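# Move the yellow open bin from shelf onto table

## Task

Lift the yellow open-topped bin down from the shelf and leave it standing upright on an empty patch of the table with all its parts still inside. Every other bin must remain upright on the shelf with its parts in it. The result only counts if it stays that way without the robot holding it, and any object the robot is touching at the end must not drop by more than about a fingernail's width once it is let go.

## Robot and tools

ROBOT. Two 7-joint Kinova Gen3 arms, left_arm and right_arm, each with a two-finger parallel gripper (pads open to 50 mm). The left_arm root sits at (+0.057, +0.336, 0) m and the right_arm root at (-0.015, -0.370, 0) m, both yawed only a few degrees. Joint ranges (rad), base to hand: waist ±6.283, shoulder ±2.250, upper arm roll ±6.283, elbow ±2.580, forearm roll ±6.283, wrist pitch ±2.100, wrist roll ±6.283. Load limits: 49.1 N m for the first four joints, 30.9 N m for the three wrist joints; a carried object's weight adds to these.

FRAMES. The scene frame has its origin on the tabletop midway between the arms, +z up, +x pointing out over the table, and left_arm on the +y side. The arm names do not refer to sides of any picture. In the gripper's own frame the fingers extend along +z and close along x. The reported end_effector_position is the midpoint between the pads; fingertips reach 17.5 mm past it. A pure rotation pivots about that point, which lies 25 mm off the last joint's axis toward gripper -y.

execute_actions(actions). actions is a list of up to 15 actions, run in order; each action is a list of up to 15 rows, one row per 1/30 s step. If fewer than 15 rows are given, the final row is repeated until 15 steps (0.5 s) pass. An empty list only fetches state and images. Each row is a single flat list covering both arms: 18 numbers in [-1, 1], namely left dx, dy, dz, rx, ry, rz, gripper position, force_limit, speed, then the same nine for the right arm. Optionally 14 more numbers in [0, 1] follow (up to 32 total): stiffness multipliers for each joint, left arm's 7 then right arm's 7, in Joint positions order; they persist until changed. dx..rz are offsets, not poses: they are measured in that gripper's own axes from its measured pose at the start of the action (for a call's first action, from the last pose reported), and every row refers to that same start, not to the row before. Scale: 1.0 equals 0.6 m of translation or 180 degrees; rx, ry, rz form one rotation vector. Each step the commanded pose is clipped to 70 mm and 16 degrees from the measured pose, and position wins over orientation if both cannot be met. After an action the arm travels only as far as its last clipped pose, so long moves need further actions.

Gripper numbers. position: +1 fully open, about -0.65 pads meet, -1 to grip (closes until blocked). force_limit per pad: -1 about 20 N, 0 about 102 N, +1 about 185 N (actual can be ~17% higher). speed of the pad gap: -1 20 mm/s, 0 85 mm/s, +1 150 mm/s. A 0 is a real command, so to leave a gripper alone repeat its previous three numbers. New force or speed only apply once position changes by 0.01 or more; to loosen a grip, open first. object_status: 0 moving, 1 blocked while opening, 2 blocked while closing (a proper grip), 3 reached the commanded position or pads met (usually nothing held). position_measured is in counts; opening in mm is roughly (250 - counts) x 0.202.

move(target, speed, blocking). target is one row in the same 18-to-32 number layout; its pose part is an offset in gripper axes from the pose in the most recent result that reported one. Both grippers follow straight paths that finish together, lasting 0.5 to 10 s (cut off at 10 s). speed is top path speed in m/s, 0.002 to 0.5, default 0.25; turning is capped at twice that in rad/s. Finger numbers are sent at the start. Paths ignore obstacles and the other arm; grippers lag, drift and may exceed speed near full reach. Faster contact hits harder; a target set deeper past contact pushes harder. blocking=false returns after 0.5 s while motion continues; until an ending is shown, further moves and execute_actions are refused, so use wait or stop. The result adds a move: line giving the ending (done, off_target, moving, held, fault), active limits (paced = sent pose was clipped; held = a safety check blocked steps, after which the arm may surge) and each gripper's remaining distance.

wait(seconds): 0 to 10; the robot keeps its last command, and a running move continues. stop(): brakes a running move (needs stopping room); fingers are unaffected. zoom_image(camera, region): camera is cam_low, cam_left_wrist or cam_right_wrist; region [x0, y0, x1, y1] in image pixels, origin top-left, at most 504 by 504. read_manual(section): only "licences"; no motion. finished_scene(scene): ends the current scene, given its number; irreversible, and reports success.

RESULTS. Each result has a state line per arm: end_effector_position (m) and end_effector_quat_wxyz in the scene frame (less accurate at long reach), Hand target lines (where the controller is now driving each gripper), joint positions, gripper data, and images from cam_low (fixed, about 1.76 m out along +x, facing the robots), cam_left_wrist and cam_right_wrist, all 504x504; calibration changes are listed. A pose unreachable line means a clearance check altered or blocked that arm's command. MOTOR HOT appears from 60 °C; at 75 °C an OVER-TEMPERATURE FAULT makes that arm sag. Reaching a joint load limit causes a torque fault: the arm halts 10 s and the rest of the call is dropped.

CAUTIONS. Do not knock anything off the table, tip other bins or spill parts. Avoid arm-to-arm contact, hard pushes, fast impacts, drops and slips. Keep carrying times short to limit heating. For an arm meant to stay put, send the offset back to its desired pose in the first call and zeros afterward, with its gripper numbers repeated. Held parts may occasionally be tugged. The robot keeps executing its last command while you deliberate. Release the bin so it rests on its own before finishing.

Each tool is called after "Emit:" by a JSON object that holds its "fn" and its "kwargs", one argument or row to a line.

## Session

Emit:
{"fn": "execute_actions", "kwargs": {
  "actions": []
}}

Scene clock: 0.00 s.
left_arm: end_effector_position=(+0.1322, +0.4346, +0.1973) position_measured=3 object_status=3 end_effector_quat_wxyz=(-0.578, +0.611, +0.459, +0.287) | right_arm: end_effector_position=(+0.4566, -0.4713, +0.2566) position_measured=3 object_status=3 end_effector_quat_wxyz=(-0.004, -0.499, +0.867, -0.002)
Joint positions: left_arm=[ 0.688  0.961  0.423  2.448 -0.615  1.414  3.089] | right_arm=[ 0.635  0.441 -0.628  1.454  0.268  1.336  4.087]
Joint velocities: left_arm=[-0.     0.    -0.001 -0.    -0.001 -0.     0.   ] | right_arm=[-0.001  0.001  0.     0.    -0.    -0.002 -0.   ]
Hand target (left_arm): +0.132, +0.435, +0.197; +0.578, -0.611, -0.459, -0.287
Hand target (right_arm): +0.457, -0.471, +0.257; -0.004, -0.499, +0.867, -0.002
Joint stiffness scale: left_arm=[1. 1. 1. 1. 1. 1. 1.] | right_arm=[1. 1. 1. 1. 1. 1. 1.]

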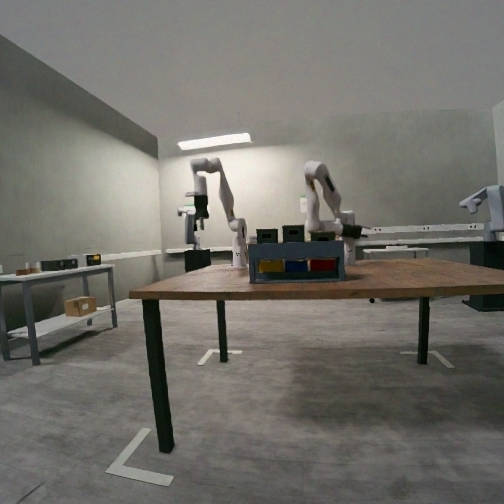

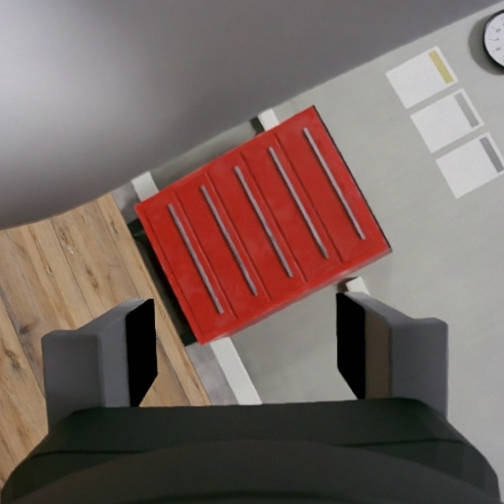

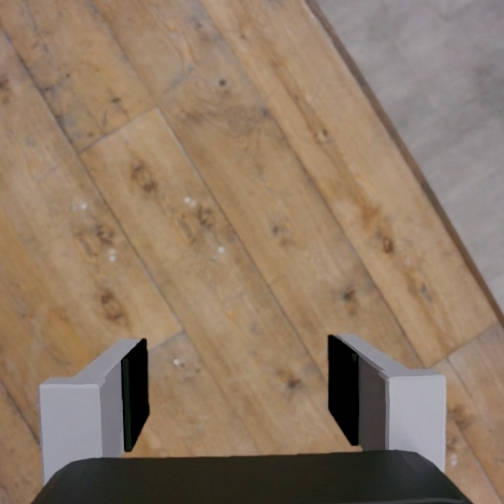

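Emit:
{"fn": "zoom_image", "kwargs": {
  "camera": "cam_low",
  "region": [200, 200, 400, 320]
}}

Region (200, 200, 400, 320) of cam_low's 504x504 image, scaled by 2.520, with more detail than that image has; it fills the top 302 rows of this view, and the rest is white.

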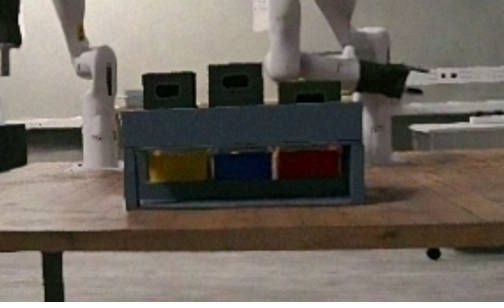

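Emit:
{"fn": "move", "kwargs": {
  "target": [0,0,0,0,0,0,1,0,0, -0.415,0.348,-0.35,0,0,0,1,0,0],
  "speed": 0.25
}}

Scene clock: 9.27 s.
left_arm: end_effector_position=(+0.1322, +0.4346, +0.1973) position_measured=3 object_status=3 end_effector_quat_wxyz=(-0.578, +0.611, +0.459, +0.287) | right_arm: end_effector_position=(+0.4040, -0.1459, +0.4660) position_measured=3 object_status=3 end_effector_quat_wxyz=(+0.001, -0.502, +0.865, +0.003)
Joint positions: left_arm=[ 0.688  0.961  0.423  2.448 -0.615  1.414  3.089] | right_arm=[-0.172  0.493 -0.803  0.698  0.389  2.05   3.382]
Joint velocities: left_arm=[-0.    -0.    -0.    -0.     0.001  0.     0.   ] | right_arm=[-0.008  0.002  0.011 -0.002  0.    -0.     0.   ]
Hand target (left_arm): +0.132, +0.435, +0.197; +0.578, -0.611, -0.459, -0.287
Hand target (right_arm): +0.405, -0.149, +0.465; -0.003, -0.498, +0.867, -0.002
Off the commanded pose (left_arm): 0.000 m, 0 deg.
Off the commanded pose (right_arm): 0.005 m, 1 deg.
Joint stiffness scale: left_arm=[1. 1. 1. 1. 1. 1. 1.] | right_arm=[1. 1. 1. 1. 1. 1. 1.]
move: off_target (right_arm)
camera_calibration (this result's frames):
cam_left_wrist: T_world_to_cam=[[0.439469, 0.205808, 0.874363, -0.327241], [0.888084, 0.0465385, -0.45732, -0.024856], [-0.134812, 0.977485, -0.162323, -0.203495], [0, 0, 0, 1]] pos_world=[0.138453, 0.267419, 0.241728]
cam_right_wrist: T_world_to_cam=[[-0.500732, -0.865343, 0.0212056, 0.0683904], [-0.864866, 0.501166, 0.0289819, 0.43817], [-0.0357068, -0.00382784, -0.999355, 0.640009], [0, 0, 0, 1]] pos_world=[0.436056, -0.157965, 0.625447]

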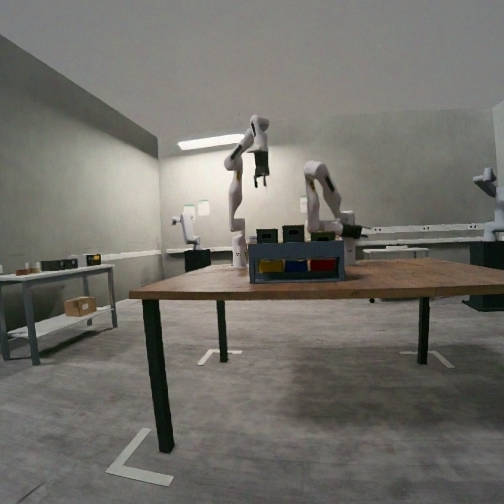

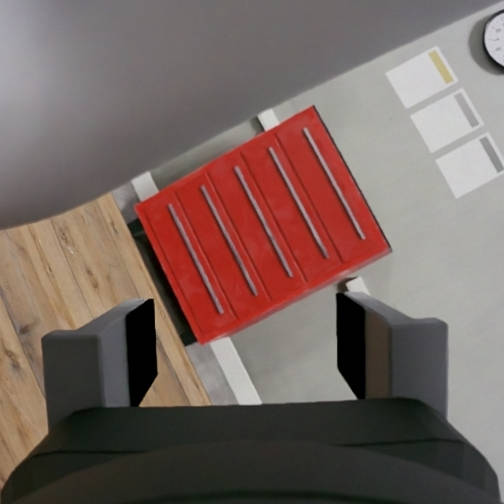

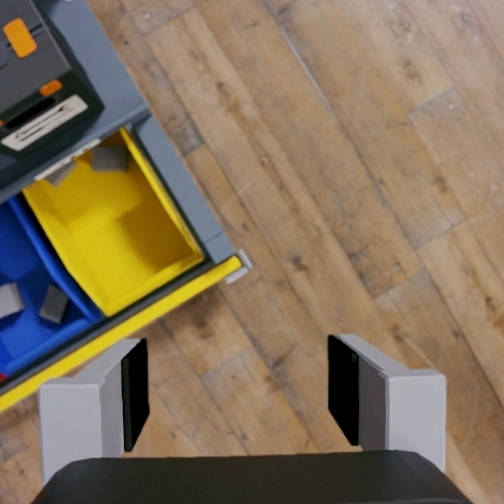

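Emit:
{"fn": "move", "kwargs": {
  "target": [0,0,0,0,0,0,1,0,0, -0.21,-0.044,0.11,0,0,0.333,1,0,0],
  "speed": 0.2
}}

Scene clock: 15.70 s.
left_arm: end_effector_position=(+0.1322, +0.4346, +0.1973) position_measured=3 object_status=3 end_effector_quat_wxyz=(-0.578, +0.611, +0.459, +0.287) | right_arm: end_effector_position=(+0.4923, -0.0510, +0.4008) position_measured=3 object_status=3 end_effector_quat_wxyz=(+0.038, -0.006, +0.999, +0.024)
Joint positions: left_arm=[ 0.688  0.961  0.423  2.448 -0.615  1.414  3.089] | right_arm=[-0.527  0.87  -0.431  0.101  0.41   2.088  2.492]
Joint velocities: left_arm=[-0.     0.    -0.    -0.     0.001  0.001 -0.   ] | right_arm=[-0.002  0.004  0.014 -0.003 -0.014 -0.    -0.001]
Hand target (left_arm): +0.132, +0.435, +0.197; +0.578, -0.611, -0.459, -0.287
Hand target (right_arm): +0.489, -0.050, +0.400; +0.033, -0.005, +0.999, +0.024
Off the commanded pose (left_arm): 0.000 m, 0 deg.
Off the commanded pose (right_arm): 0.003 m, 5 deg.
Joint stiffness scale: left_arm=[1. 1. 1. 1. 1. 1. 1.] | right_arm=[1. 1. 1. 1. 1. 1. 1.]
joint sent to its limit (right arm) — the command would take joint 6 (wrist pitch) past its upper limit, so that joint was sent only as far as its limit.
move: off_target (right_arm)
camera_calibration (this result's frames):
cam_left_wrist: T_world_to_cam=[[0.439469, 0.205808, 0.874363, -0.327241], [0.888084, 0.0465382, -0.45732, -0.0248559], [-0.134811, 0.977485, -0.162323, -0.203495], [0, 0, 0, 1]] pos_world=[0.138453, 0.267419, 0.241729]
cam_right_wrist: T_world_to_cam=[[-0.998684, -0.00505801, -0.0510457, 0.514102], [-0.00882413, 0.997232, 0.073826, 0.0547639], [0.050531, 0.0741792, -0.995964, 0.538562], [0, 0, 0, 1]] pos_world=[0.486695, -0.091962, 0.558588]

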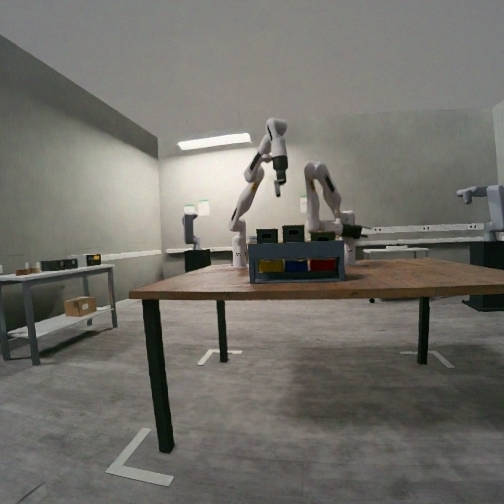

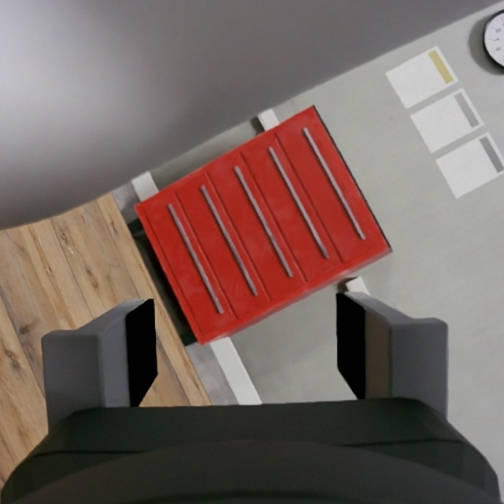

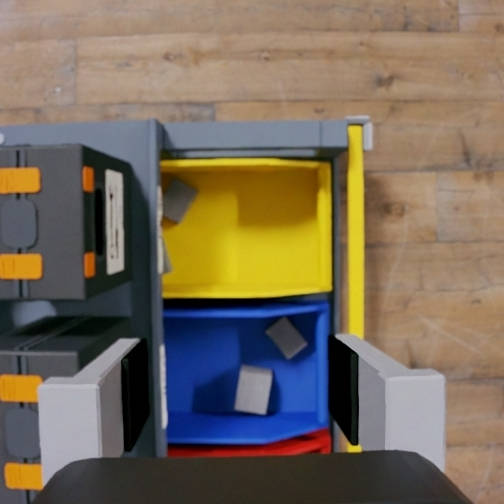

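Emit:
{"fn": "move", "kwargs": {
  "target": [0,0,0,0,0,0,1,0,0, 0.067,-0.037,0.30,0.015,0.024,0.004,1,0,0],
  "speed": 0.2
}}

Scene clock: 21.90 s.
left_arm: end_effector_position=(+0.1322, +0.4346, +0.1973) position_measured=3 object_status=3 end_effector_quat_wxyz=(-0.578, +0.611, +0.459, +0.287) | right_arm: end_effector_position=(+0.4659, -0.0669, +0.2192) position_measured=3 object_status=3 end_effector_quat_wxyz=(+0.002, -0.004, +1.000, -0.004)
Joint positions: left_arm=[ 0.688  0.961  0.423  2.448 -0.615  1.414  3.089] | right_arm=[-0.33   0.743 -0.506  1.031  0.345  1.444  2.298]
Joint velocities: left_arm=[-0.    -0.     0.001 -0.     0.     0.    -0.   ] | right_arm=[ 0.003  0.     0.001  0.002  0.    -0.001 -0.001]
Hand target (left_arm): +0.132, +0.435, +0.197; +0.578, -0.611, -0.459, -0.287
Hand target (right_arm): +0.465, -0.064, +0.217; +0.001, -0.001, +1.000, +0.001
Off the commanded pose (left_arm): 0.000 m, 0 deg.
Off the commanded pose (right_arm): 0.003 m, 1 deg.
Joint stiffness scale: left_arm=[1. 1. 1. 1. 1. 1. 1.] | right_arm=[1. 1. 1. 1. 1. 1. 1.]
move: done
camera_calibration (this result's frames):
cam_left_wrist: T_world_to_cam=[[0.439469, 0.205808, 0.874363, -0.327241], [0.888084, 0.0465382, -0.457319, -0.0248559], [-0.134811, 0.977485, -0.162323, -0.203495], [0, 0, 0, 1]] pos_world=[0.138453, 0.267419, 0.241728]
cam_right_wrist: T_world_to_cam=[[-0.999773, -0.00232952, 0.0211682, 0.463216], [-0.00194848, 0.999836, 0.0180037, 0.0930004], [-0.0212067, 0.0179584, -0.999614, 0.390661], [0, 0, 0, 1]] pos_world=[0.471577, -0.0989217, 0.37903]

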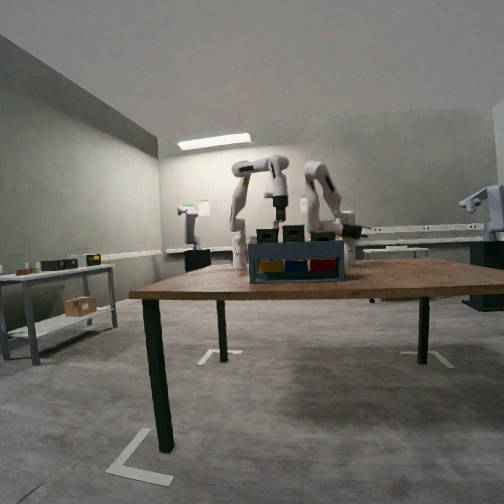

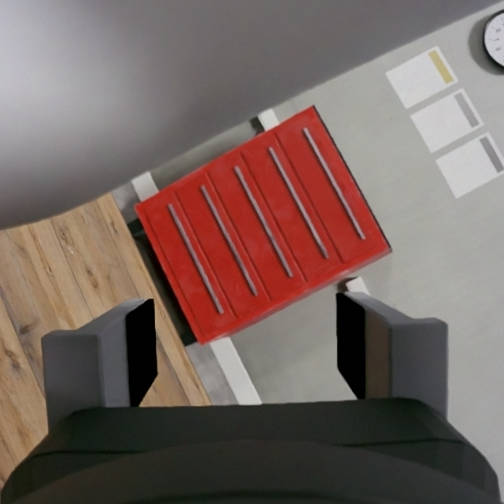

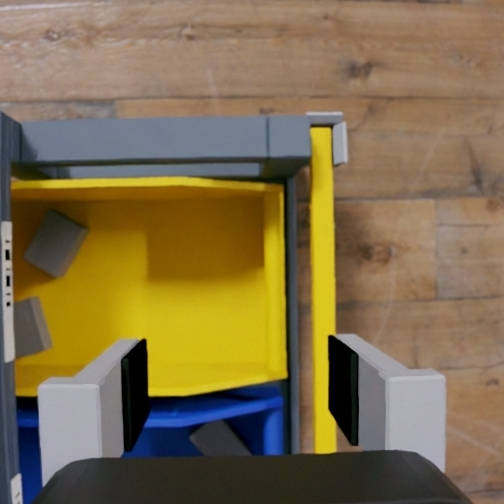

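Emit:
{"fn": "move", "kwargs": {
  "target": [-0.212,0.225,-0.745,-0.340,0.616,0.261,1,0,0, 0,0,0,0,0,0,1,0,0],
  "speed": 0.25
}}

Scene clock: 34.77 s.
left_arm: end_effector_position=(+0.2786, -0.0165, +0.1016) position_measured=3 object_status=3 end_effector_quat_wxyz=(+0.406, -0.403, +0.577, -0.583) | right_arm: end_effector_position=(+0.4660, -0.0671, +0.2192) position_measured=3 object_status=3 end_effector_quat_wxyz=(+0.002, -0.004, +1.000, -0.004)
Joint positions: left_arm=[ 1.632  1.521  0.354  2.263 -1.719  2.095  2.1  ] | right_arm=[-0.329  0.743 -0.506  1.031  0.345  1.444  2.298]
Joint velocities: left_arm=[-0.01  -0.002 -0.001  0.002 -0.001 -0.    -0.002] | right_arm=[ 0.001 -0.001 -0.001  0.    -0.     0.001 -0.   ]
Hand target (left_arm): +0.280, -0.017, +0.102; +0.406, -0.404, +0.578, -0.582
Hand target (right_arm): +0.466, -0.067, +0.219; +0.002, -0.004, +1.000, -0.004
Off the commanded pose (left_arm): 0.002 m, 1 deg.
Off the commanded pose (right_arm): 0.000 m, 0 deg.
Joint stiffness scale: left_arm=[1. 1. 1. 1. 1. 1. 1.] | right_arm=[1. 1. 1. 1. 1. 1. 1.]
move: done
camera_calibration (this result's frames):
cam_left_wrist: T_world_to_cam=[[-0.369277, -0.929054, -0.0222035, 0.0826081], [-0.0189238, 0.0314047, -0.999328, 0.129804], [0.929127, -0.368609, -0.0291783, -0.0905208], [0, 0, 0, 1]] pos_world=[0.117067, 0.0393041, 0.12891]
cam_right_wrist: T_world_to_cam=[[-0.999773, -0.00199157, 0.0212189, 0.463304], [-0.00161062, 0.999837, 0.0179556, 0.0930353], [-0.0212512, 0.0179173, -0.999614, 0.390641], [0, 0, 0, 1]] pos_world=[0.47165, -0.0990967, 0.378989]

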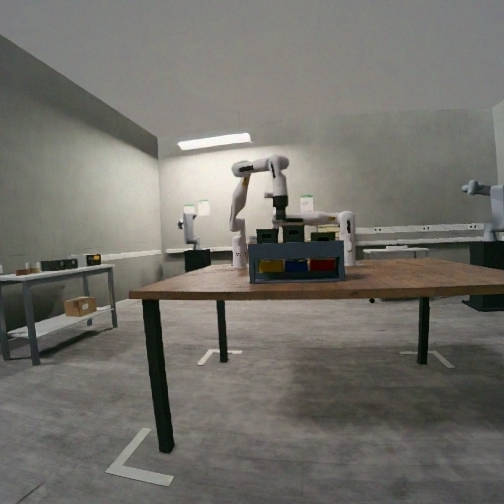

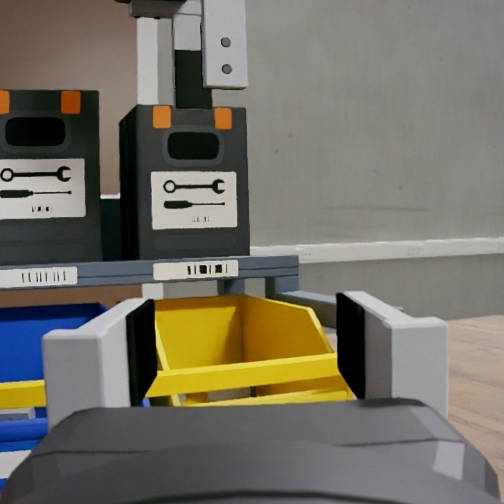

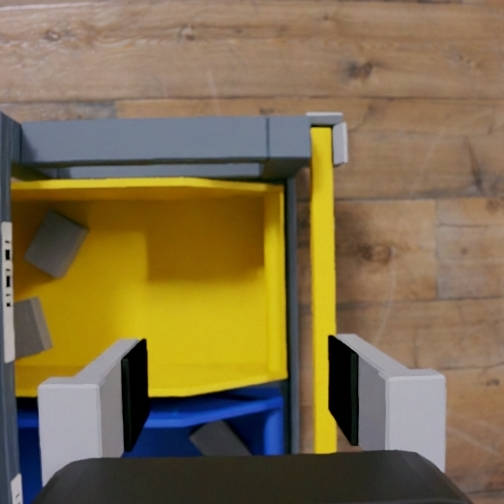

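Emit:
{"fn": "zoom_image", "kwargs": {
  "camera": "cam_left_wrist",
  "region": [100, 230, 400, 430]
}}

Region (100, 230, 400, 430) of cam_left_wrist's 504x504 image, scaled by 1.680.

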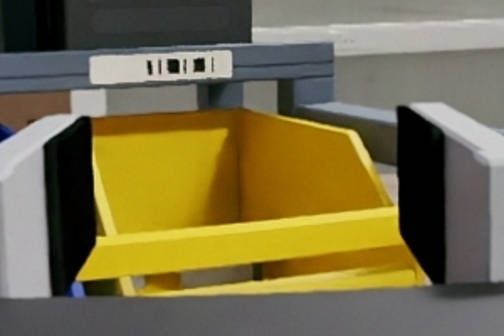

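Emit:
{"fn": "zoom_image", "kwargs": {
  "camera": "cam_right_wrist",
  "region": [180, 100, 400, 320]
}}

Region (180, 100, 400, 320) of cam_right_wrist's 504x504 image, scaled by 2.291.

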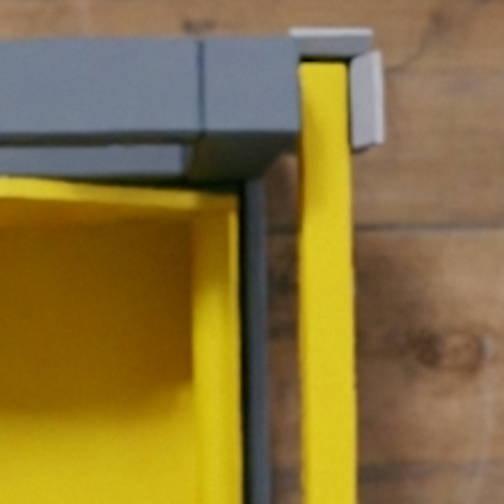

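Emit:
{"fn": "move", "kwargs": {
  "target": [0,0,0,0,0,0,1,0,0, -0.107,0.028,-0.118,0,0,0,1,0,0],
  "speed": 0.15
}}

Scene clock: 57.50 s.
left_arm: end_effector_position=(+0.2789, -0.0163, +0.1016) position_measured=3 object_status=3 end_effector_quat_wxyz=(+0.406, -0.404, +0.577, -0.583) | right_arm: end_effector_position=(+0.5307, -0.0470, +0.2910) position_measured=3 object_status=3 end_effector_quat_wxyz=(+0.003, -0.002, +1.000, +0.003)
Joint positions: left_arm=[ 1.631  1.521  0.354  2.263 -1.72   2.095  2.1  ] | right_arm=[-0.456  0.97  -0.443  0.287  0.384  1.9    2.471]
Joint velocities: left_arm=[ 0.    -0.    -0.     0.    -0.001 -0.     0.   ] | right_arm=[-0.008  0.009  0.007 -0.013  0.     0.007  0.003]
Hand target (left_arm): +0.279, -0.017, +0.102; +0.406, -0.403, +0.577, -0.583
Hand target (right_arm): +0.530, -0.050, +0.290; +0.002, -0.003, +1.000, -0.004
Off the commanded pose (left_arm): 0.000 m, 0 deg.
Off the commanded pose (right_arm): 0.003 m, 1 deg.
Joint stiffness scale: left_arm=[1. 1. 1. 1. 1. 1. 1.] | right_arm=[1. 1. 1. 1. 1. 1. 1.]
move: done
camera_calibration (this result's frames):
cam_left_wrist: T_world_to_cam=[[-0.368387, -0.929408, -0.0221717, 0.0826704], [-0.0189785, 0.0313622, -0.999328, 0.129884], [0.929479, -0.367719, -0.0291922, -0.0908832], [0, 0, 0, 1]] pos_world=[0.117394, 0.0393416, 0.128977]
cam_right_wrist: T_world_to_cam=[[-0.999811, 0.00256203, 0.0192712, 0.527323], [0.00315141, 0.999526, 0.0306152, 0.0654996], [-0.0191836, 0.0306702, -0.999345, 0.462872], [0, 0, 0, 1]] pos_world=[0.535897, -0.081016, 0.450402]

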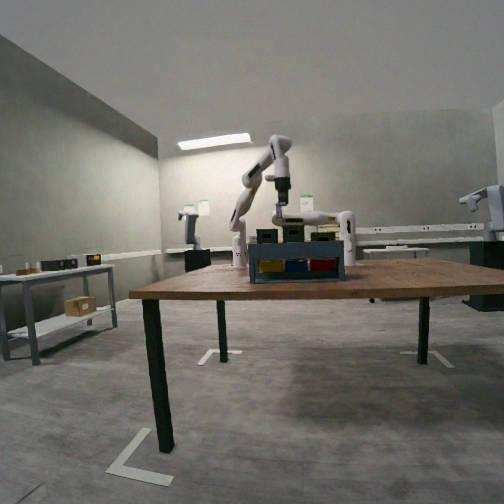

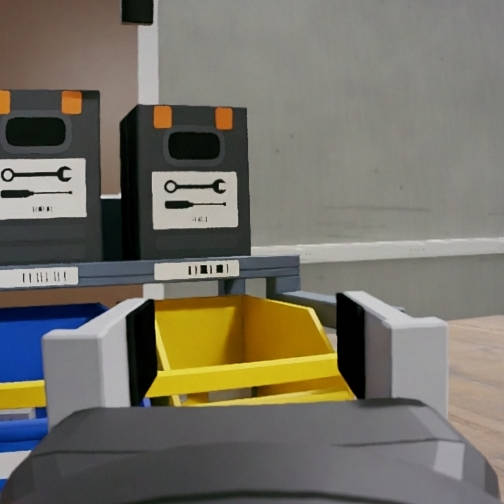

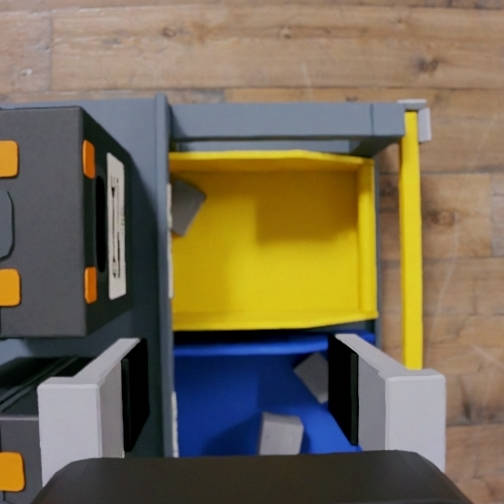

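Emit:
{"fn": "move", "kwargs": {
  "target": [0,-0.11,0,0,0,-0.99,1,0,0, 0,0,0,0,0,0,1,0,0],
  "speed": 0.25
}}

Scene clock: 65.73 s.
left_arm: end_effector_position=(+0.2775, -0.0177, +0.1665) position_measured=3 object_status=3 end_effector_quat_wxyz=(+0.577, +0.585, +0.391, +0.415) | right_arm: end_effector_position=(+0.5306, -0.0467, +0.2905) position_measured=3 object_status=3 end_effector_quat_wxyz=(+0.003, -0.002, +1.000, +0.002)
Joint positions: left_arm=[ 1.605  1.205  0.477  2.45  -1.633  2.095  5.072] | right_arm=[-0.457  0.971 -0.443  0.286  0.384  1.9    2.471]
Joint velocities: left_arm=[ 0.    -0.     0.     0.001 -0.    -0.     0.004] | right_arm=[ 0.001 -0.     0.001 -0.    -0.     0.     0.   ]
Hand target (left_arm): +0.279, -0.016, +0.168; +0.576, +0.583, +0.395, +0.415
Hand target (right_arm): +0.531, -0.047, +0.291; +0.003, -0.002, +1.000, +0.003
Off the commanded pose (left_arm): 0.002 m, 0 deg.
Off the commanded pose (right_arm): 0.001 m, 0 deg.
Joint stiffness scale: left_arm=[1. 1. 1. 1. 1. 1. 1.] | right_arm=[1. 1. 1. 1. 1. 1. 1.]
move: done
camera_calibration (this result's frames):
cam_left_wrist: T_world_to_cam=[[0.323997, 0.944255, 0.0583816, -0.0900735], [-0.0659012, -0.0390343, 0.997062, -0.125856], [0.94376, -0.326892, 0.0495806, -0.10449], [0, 0, 0, 1]] pos_world=[0.119503, 0.0459825, 0.135926]
cam_right_wrist: T_world_to_cam=[[-0.999804, 0.00223785, 0.019693, 0.527153], [0.00283234, 0.999539, 0.030212, 0.0655134], [-0.0196163, 0.0302619, -0.999349, 0.462618], [0, 0, 0, 1]] pos_world=[0.535939, -0.0806626, 0.449957]

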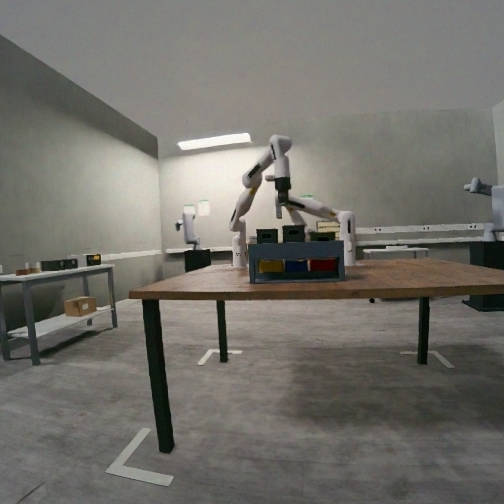

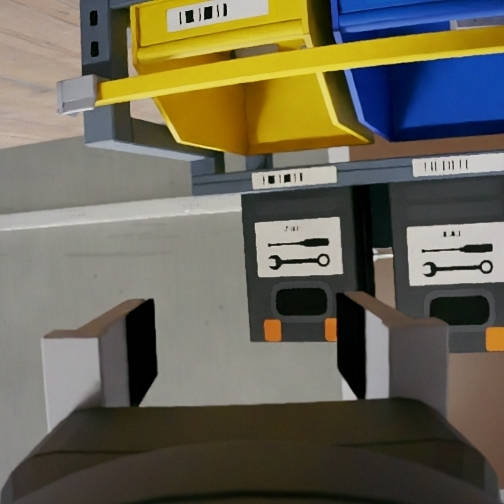

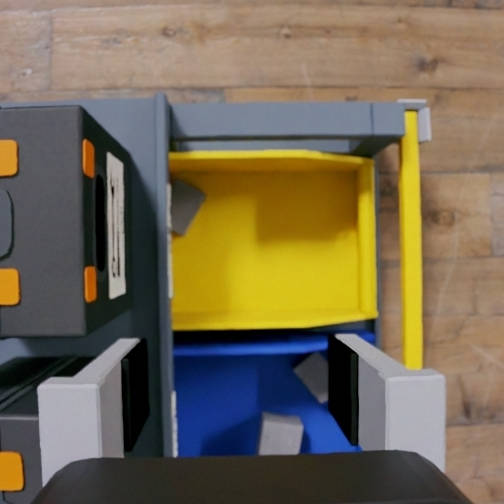

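Emit:
{"fn": "zoom_image", "kwargs": {
  "camera": "cam_left_wrist",
  "region": [40, 0, 400, 210]
}}

Region (40, 0, 400, 210) of cam_left_wrist's 504x504 image, scaled by 1.400; it fills the top 294 rows of this view, and the rest is white.

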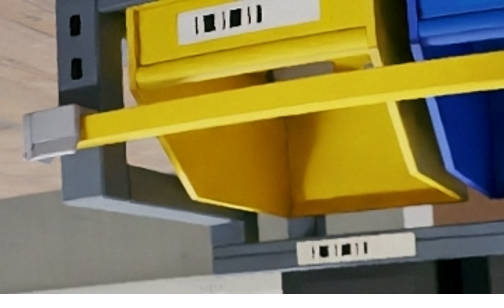

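Emit:
{"fn": "zoom_image", "kwargs": {
  "camera": "cam_left_wrist",
  "region": [110, 0, 360, 125]
}}

Region (110, 0, 360, 125) of cam_left_wrist's 504x504 image, scaled by 2.016.

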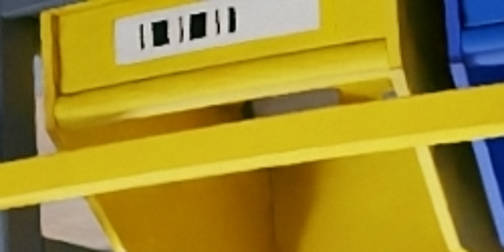

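Emit:
{"fn": "move", "kwargs": {
  "target": [0,0,0,0,0,0,1,0,0, 0.118,-0.056,0.268,0,0,0,-0.25,0,0],
  "speed": 0.15
}}

Scene clock: 77.67 s.
left_arm: end_effector_position=(+0.2775, -0.0177, +0.1665) position_measured=3 object_status=3 end_effector_quat_wxyz=(+0.577, +0.585, +0.391, +0.415) | right_arm: end_effector_position=(+0.4560, -0.0770, +0.1290) position_measured=189 object_status=3 end_effector_quat_wxyz=(-0.002, -0.008, +1.000, +0.003)
Joint positions: left_arm=[ 1.605  1.205  0.477  2.45  -1.633  2.095  5.072] | right_arm=[-0.292  0.784 -0.493  1.261  0.362  1.183  2.271]
Joint velocities: left_arm=[ 0.    -0.     0.     0.     0.001  0.    -0.   ] | right_arm=[-0.001 -0.004  0.001  0.004 -0.    -0.002  0.   ]
Hand target (left_arm): +0.277, -0.018, +0.166; +0.577, +0.585, +0.391, +0.415
Hand target (right_arm): +0.460, -0.079, +0.129; +0.003, -0.003, +1.000, +0.003
Off the commanded pose (left_arm): 0.000 m, 0 deg.
Off the commanded pose (right_arm): 0.006 m, 1 deg.
Joint stiffness scale: left_arm=[1. 1. 1. 1. 1. 1. 1.] | right_arm=[1. 1. 1. 1. 1. 1. 1.]
move: off_target (right_arm)
camera_calibration (this result's frames):
cam_left_wrist: T_world_to_cam=[[0.324047, 0.944245, 0.0582668, -0.0900812], [-0.0658371, -0.0389325, 0.997071, -0.125878], [0.943747, -0.326934, 0.0495503, -0.10448], [0, 0, 0, 1]] pos_world=[0.119506, 0.0459998, 0.135935]
cam_right_wrist: T_world_to_cam=[[-0.99951, -0.00951203, 0.0298362, 0.453402], [-0.0086031, 0.999499, 0.0304459, 0.106042], [-0.0301108, 0.0301743, -0.999091, 0.30539], [0, 0, 0, 1]] pos_world=[0.463288, -0.110891, 0.288356]

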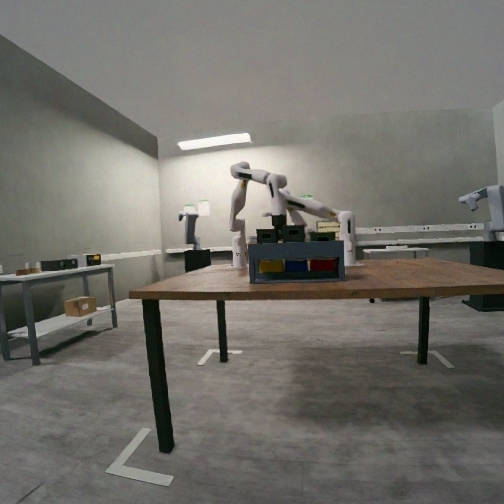

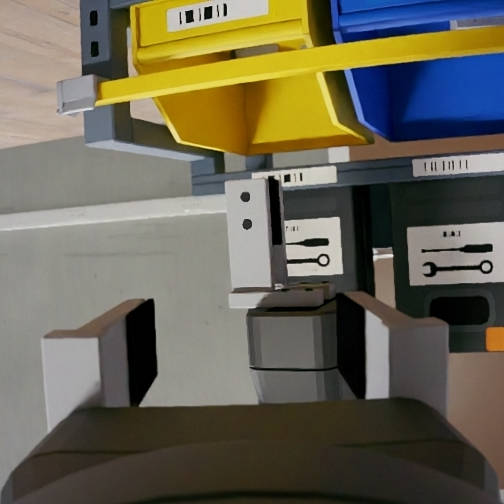

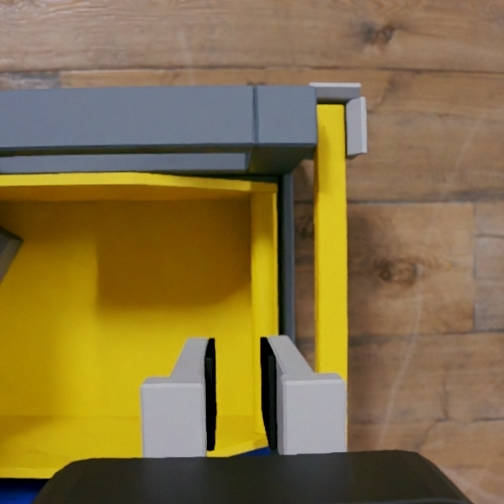

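Emit:
{"fn": "zoom_image", "kwargs": {
  "camera": "cam_right_wrist",
  "region": [190, 160, 370, 340]
}}

Region (190, 160, 370, 340) of cam_right_wrist's 504x504 image, scaled by 2.800.

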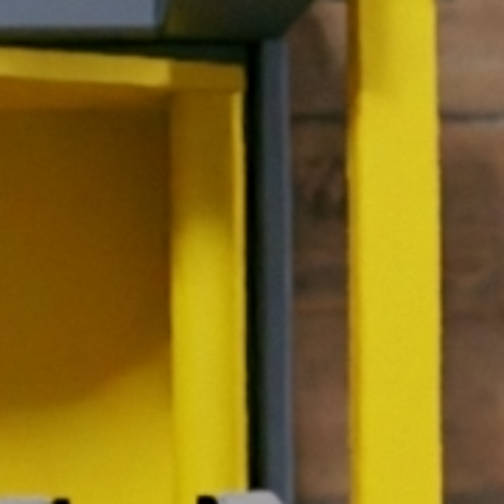

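Emit:
{"fn": "move", "kwargs": {
  "target": [0,0,0,0,0,0,1,0,0, 0.02,-0.02,0.048,0,0,0,-0.25,0,0],
  "speed": 0.05
}}

Scene clock: 99.60 s.
left_arm: end_effector_position=(+0.2775, -0.0177, +0.1665) position_measured=3 object_status=3 end_effector_quat_wxyz=(+0.577, +0.585, +0.391, +0.415) | right_arm: end_effector_position=(+0.4398, -0.0870, +0.1000) position_measured=189 object_status=3 end_effector_quat_wxyz=(-0.008, -0.011, +1.000, +0.003)
Joint positions: left_arm=[ 1.605  1.205  0.477  2.45  -1.633  2.095  5.072] | right_arm=[-0.282  0.783 -0.482  1.368  0.362  1.087  2.261]
Joint velocities: left_arm=[-0.001 -0.    -0.     0.     0.001  0.    -0.   ] | right_arm=[-0.001 -0.001  0.006  0.002  0.    -0.002  0.   ]
Hand target (left_arm): +0.277, -0.018, +0.166; +0.577, +0.585, +0.391, +0.415
Hand target (right_arm): +0.444, -0.089, +0.100; -0.002, -0.008, +1.000, +0.003
Off the commanded pose (left_arm): 0.000 m, 0 deg.
Off the commanded pose (right_arm): 0.005 m, 1 deg.
Joint stiffness scale: left_arm=[1. 1. 1. 1. 1. 1. 1.] | right_arm=[1. 1. 1. 1. 1. 1. 1.]
move: off_target (right_arm)
camera_calibration (this result's frames):
cam_left_wrist: T_world_to_cam=[[0.324047, 0.944245, 0.0582666, -0.0900812], [-0.0658372, -0.0389322, 0.997071, -0.125878], [0.943747, -0.326934, 0.0495506, -0.10448], [0, 0, 0, 1]] pos_world=[0.119506, 0.0459998, 0.135935]
cam_right_wrist: T_world_to_cam=[[-0.999035, -0.0158444, 0.0409669, 0.436097], [-0.0145897, 0.999421, 0.0307466, 0.119357], [-0.0414303, 0.0301192, -0.998687, 0.28122], [0, 0, 0, 1]] pos_world=[0.449068, -0.120848, 0.259315]

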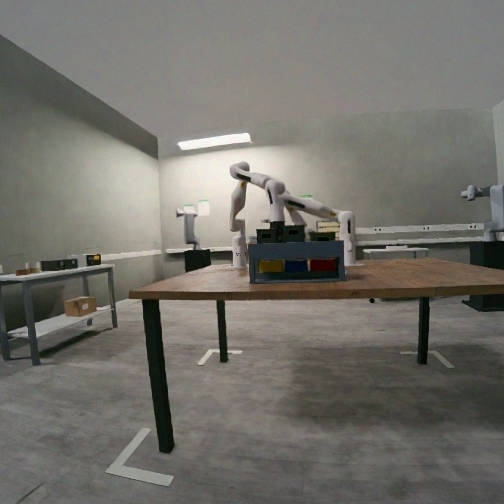

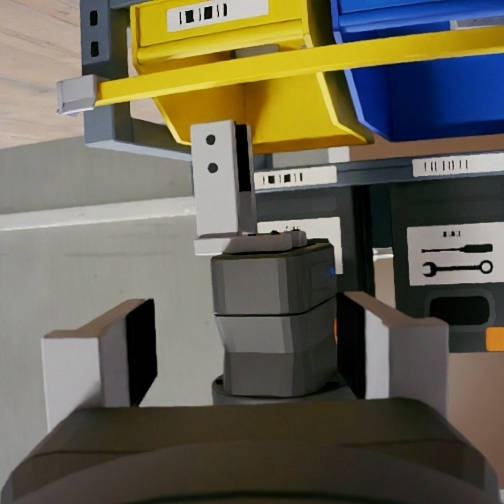

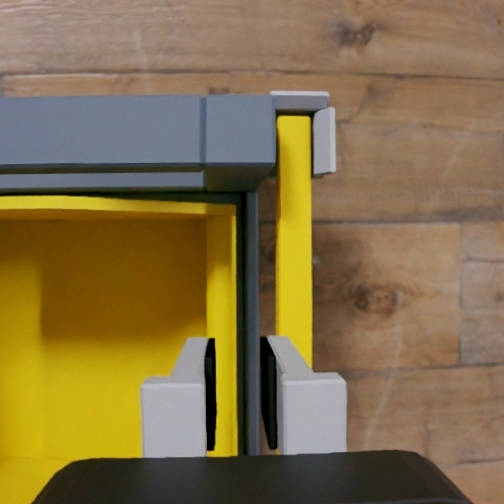

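Emit:
{"fn": "move", "kwargs": {
  "target": [0,0,0,0,0,0,1,0,0, -0.0137,-0.0033,0,0,0,0,-0.188,0,0],
  "speed": 0.02
}}

Scene clock: 103.63 s.
left_arm: end_effector_position=(+0.2775, -0.0177, +0.1665) position_measured=3 object_status=3 end_effector_quat_wxyz=(+0.577, +0.585, +0.391, +0.415) | right_arm: end_effector_position=(+0.4477, -0.0850, +0.1007) position_measured=180 object_status=3 end_effector_quat_wxyz=(-0.005, -0.010, +1.000, +0.007)
Joint positions: left_arm=[ 1.605  1.205  0.477  2.45  -1.633  2.095  5.072] | right_arm=[-0.278  0.792 -0.482  1.346  0.362  1.091  2.27 ]
Joint velocities: left_arm=[ 0.  0. -0.  0. -0.  0. -0.] | right_arm=[ 0.005  0.005  0.    -0.003  0.     0.001  0.   ]
Hand target (left_arm): +0.277, -0.018, +0.166; +0.577, +0.585, +0.391, +0.415
Hand target (right_arm): +0.448, -0.089, +0.100; -0.008, -0.011, +1.000, +0.003
Off the commanded pose (left_arm): 0.000 m, 0 deg.
Off the commanded pose (right_arm): 0.004 m, 1 deg.
Joint stiffness scale: left_arm=[1. 1. 1. 1. 1. 1. 1.] | right_arm=[1. 1. 1. 1. 1. 1. 1.]
move: off_target (right_arm)
camera_calibration (this result's frames):
cam_left_wrist: T_world_to_cam=[[0.324047, 0.944245, 0.0582667, -0.0900812], [-0.065837, -0.0389324, 0.997071, -0.125878], [0.943747, -0.326934, 0.0495503, -0.10448], [0, 0, 0, 1]] pos_world=[0.119506, 0.0459998, 0.135935]
cam_right_wrist: T_world_to_cam=[[-0.999259, -0.0143085, 0.0357388, 0.444819], [-0.0129398, 0.999185, 0.0382382, 0.115966], [-0.0362568, 0.0377474, -0.998629, 0.280457], [0, 0, 0, 1]] pos_world=[0.456158, -0.120093, 0.259741]

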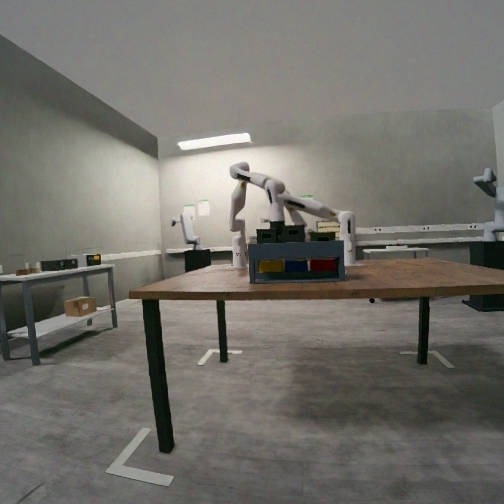

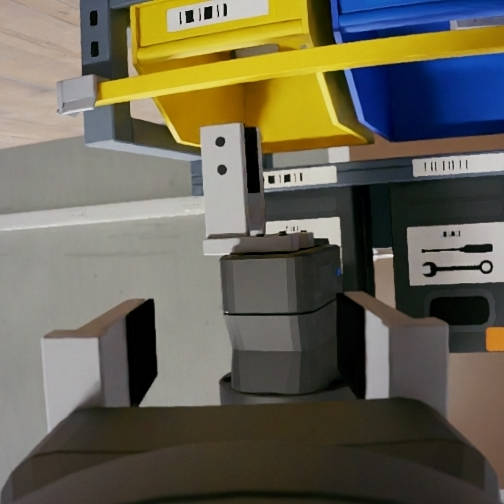

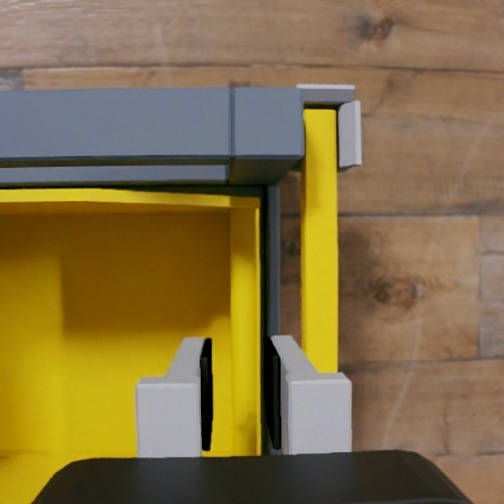

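Emit:
{"fn": "move", "kwargs": {
  "target": [0,0,0,0,0,0,1,0,0, 0.004,-0.0067,0.0145,0,0,0,-0.188,0,0],
  "speed": 0.02
}}

Scene clock: 106.50 s.
left_arm: end_effector_position=(+0.2775, -0.0177, +0.1665) position_measured=3 object_status=3 end_effector_quat_wxyz=(+0.577, +0.585, +0.391, +0.415) | right_arm: end_effector_position=(+0.4423, -0.0868, +0.0940) position_measured=180 object_status=3 end_effector_quat_wxyz=(-0.008, -0.013, +1.000, +0.007)
Joint positions: left_arm=[ 1.605  1.205  0.477  2.45  -1.633  2.095  5.072] | right_arm=[-0.276  0.793 -0.482  1.371  0.362  1.071  2.27 ]
Joint velocities: left_arm=[-0.     0.    -0.    -0.     0.001  0.001 -0.   ] | right_arm=[ 0.001 -0.001 -0.001  0.003 -0.    -0.003  0.   ]
Hand target (left_arm): +0.277, -0.018, +0.166; +0.577, +0.585, +0.391, +0.415
Hand target (right_arm): +0.445, -0.089, +0.092; -0.005, -0.010, +1.000, +0.007
Off the commanded pose (left_arm): 0.000 m, 0 deg.
Off the commanded pose (right_arm): 0.004 m, 0 deg.
Joint stiffness scale: left_arm=[1. 1. 1. 1. 1. 1. 1.] | right_arm=[1. 1. 1. 1. 1. 1. 1.]
move: off_target (right_arm)
camera_calibration (this result's frames):
cam_left_wrist: T_world_to_cam=[[0.324047, 0.944245, 0.0582667, -0.0900812], [-0.0658372, -0.0389323, 0.997071, -0.125878], [0.943747, -0.326934, 0.0495506, -0.10448], [0, 0, 0, 1]] pos_world=[0.119506, 0.0459998, 0.135935]
cam_right_wrist: T_world_to_cam=[[-0.998944, -0.0200483, 0.0413351, 0.438433], [-0.0184606, 0.99909, 0.0384423, 0.120414], [-0.0420682, 0.0376386, -0.998406, 0.276137], [0, 0, 0, 1]] pos_world=[0.45181, -0.121908, 0.252945]

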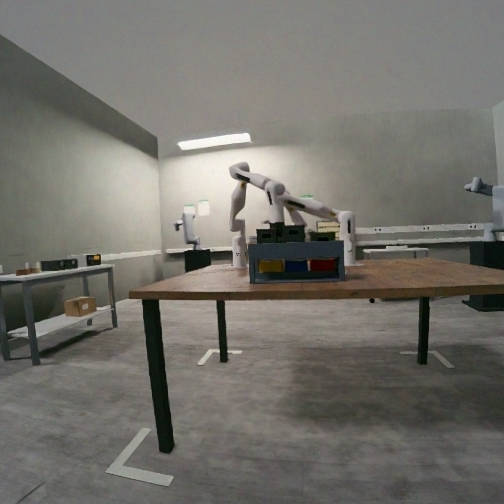

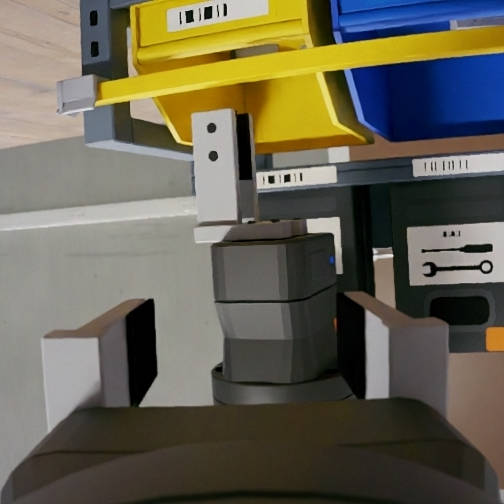

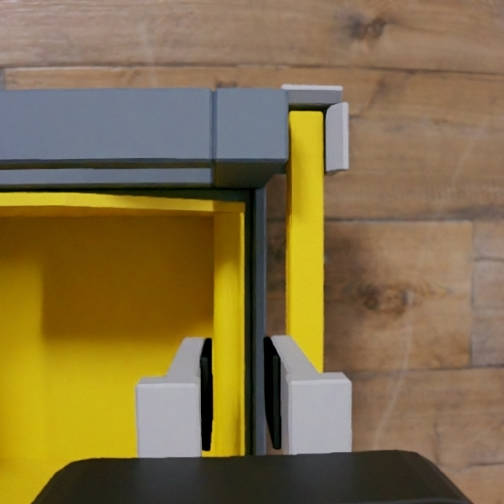

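Emit:
{"fn": "move", "kwargs": {
  "target": [0,0,0,0,0,0,1,0,0, -0.0067,0,0,0,0,0,-0.188,0,0],
  "speed": 0.01
}}

Scene clock: 108.73 s.
left_arm: end_effector_position=(+0.2775, -0.0177, +0.1665) position_measured=3 object_status=3 end_effector_quat_wxyz=(+0.577, +0.585, +0.391, +0.415) | right_arm: end_effector_position=(+0.4464, -0.0843, +0.0945) position_measured=180 object_status=3 end_effector_quat_wxyz=(-0.006, -0.011, +1.000, +0.010)
Joint positions: left_arm=[ 1.605  1.205  0.477  2.45  -1.633  2.095  5.072] | right_arm=[-0.276  0.797 -0.482  1.359  0.362  1.07   2.27 ]
Joint velocities: left_arm=[ 0.  0.  0. -0.  0.  0. -0.] | right_arm=[ 0.001  0.003 -0.001 -0.002 -0.     0.001 -0.   ]
Hand target (left_arm): +0.277, -0.018, +0.166; +0.577, +0.585, +0.391, +0.415
Hand target (right_arm): +0.446, -0.087, +0.094; -0.008, -0.013, +1.000, +0.007
Off the commanded pose (left_arm): 0.000 m, 0 deg.
Off the commanded pose (right_arm): 0.003 m, 0 deg.
Joint stiffness scale: left_arm=[1. 1. 1. 1. 1. 1. 1.] | right_arm=[1. 1. 1. 1. 1. 1. 1.]
move: done
camera_calibration (this result's frames):
cam_left_wrist: T_world_to_cam=[[0.324047, 0.944245, 0.0582666, -0.0900812], [-0.0658371, -0.0389323, 0.997071, -0.125878], [0.943747, -0.326934, 0.0495505, -0.10448], [0, 0, 0, 1]] pos_world=[0.119506, 0.0459998, 0.135935]
cam_right_wrist: T_world_to_cam=[[-0.99919, -0.0165129, 0.036687, 0.443446], [-0.0148817, 0.998907, 0.0442985, 0.115725], [-0.0373785, 0.0437167, -0.998344, 0.275206], [0, 0, 0, 1]] pos_world=[0.455096, -0.120308, 0.253355]

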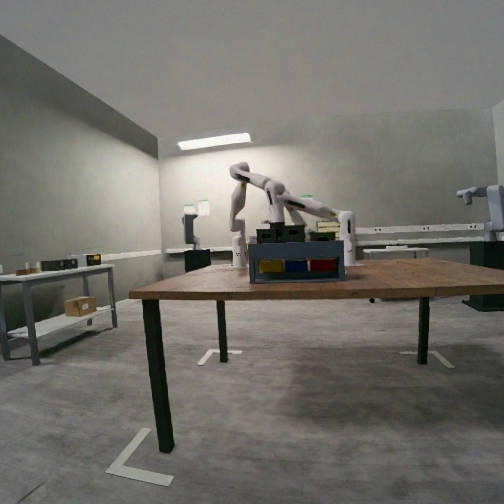

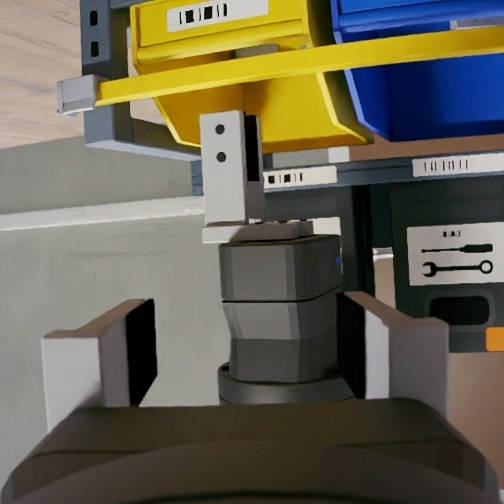

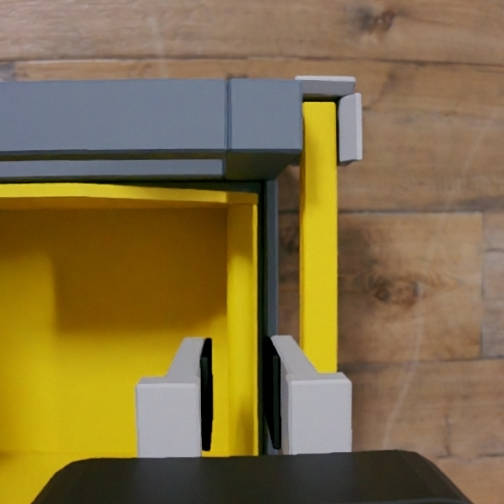

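Emit:
{"fn": "execute_actions", "kwargs": {
  "actions": [
    [[0,0,0,0,0,0,1,0,0, -0.0025,-0.003,0.0133,0,0,0,-0.188,0,0]]
  ]
}}

Scene clock: 110.50 s.
left_arm: end_effector_position=(+0.2775, -0.0177, +0.1665) position_measured=3 object_status=3 end_effector_quat_wxyz=(+0.577, +0.585, +0.391, +0.415) | right_arm: end_effector_position=(+0.4447, -0.0838, +0.0887) position_measured=180 object_status=3 end_effector_quat_wxyz=(-0.009, -0.011, +1.000, +0.010)
Joint positions: left_arm=[ 1.605  1.205  0.477  2.45  -1.633  2.095  5.072] | right_arm=[-0.276  0.806 -0.482  1.364  0.362  1.062  2.27 ]
Joint velocities: left_arm=[-0.     0.    -0.     0.001  0.001  0.     0.   ] | right_arm=[ 0.001  0.001 -0.     0.     0.    -0.001  0.001]
Hand target (left_arm): +0.277, -0.018, +0.166; +0.577, +0.585, +0.391, +0.415
Hand target (right_arm): +0.448, -0.086, +0.087; -0.006, -0.011, +1.000, +0.010
Off the commanded pose (left_arm): 0.000 m, 0 deg.
Off the commanded pose (right_arm): 0.004 m, 0 deg.
Joint stiffness scale: left_arm=[1. 1. 1. 1. 1. 1. 1.] | right_arm=[1. 1. 1. 1. 1. 1. 1.]
camera_calibration (this result's frames):
cam_left_wrist: T_world_to_cam=[[0.324047, 0.944245, 0.0582667, -0.0900812], [-0.0658373, -0.0389323, 0.997071, -0.125878], [0.943747, -0.326934, 0.0495507, -0.10448], [0, 0, 0, 1]] pos_world=[0.119506, 0.0459998, 0.135935]
cam_right_wrist: T_world_to_cam=[[-0.998933, -0.0178802, 0.042582, 0.441203], [-0.0159564, 0.998855, 0.0450985, 0.115942], [-0.0433396, 0.0443709, -0.998075, 0.272032], [0, 0, 0, 1]] pos_world=[0.454372, -0.119991, 0.247492]

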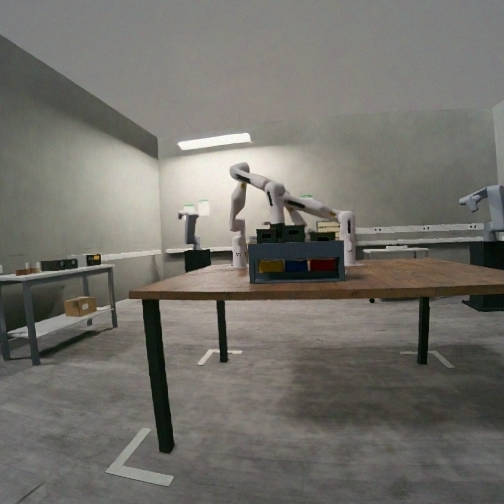

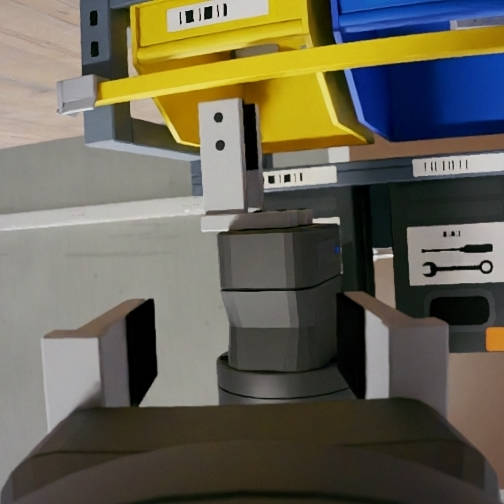

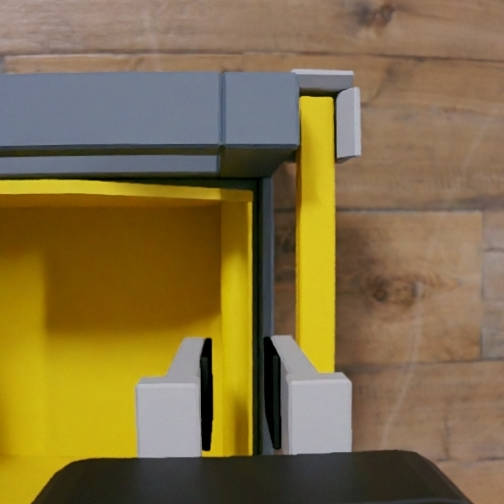

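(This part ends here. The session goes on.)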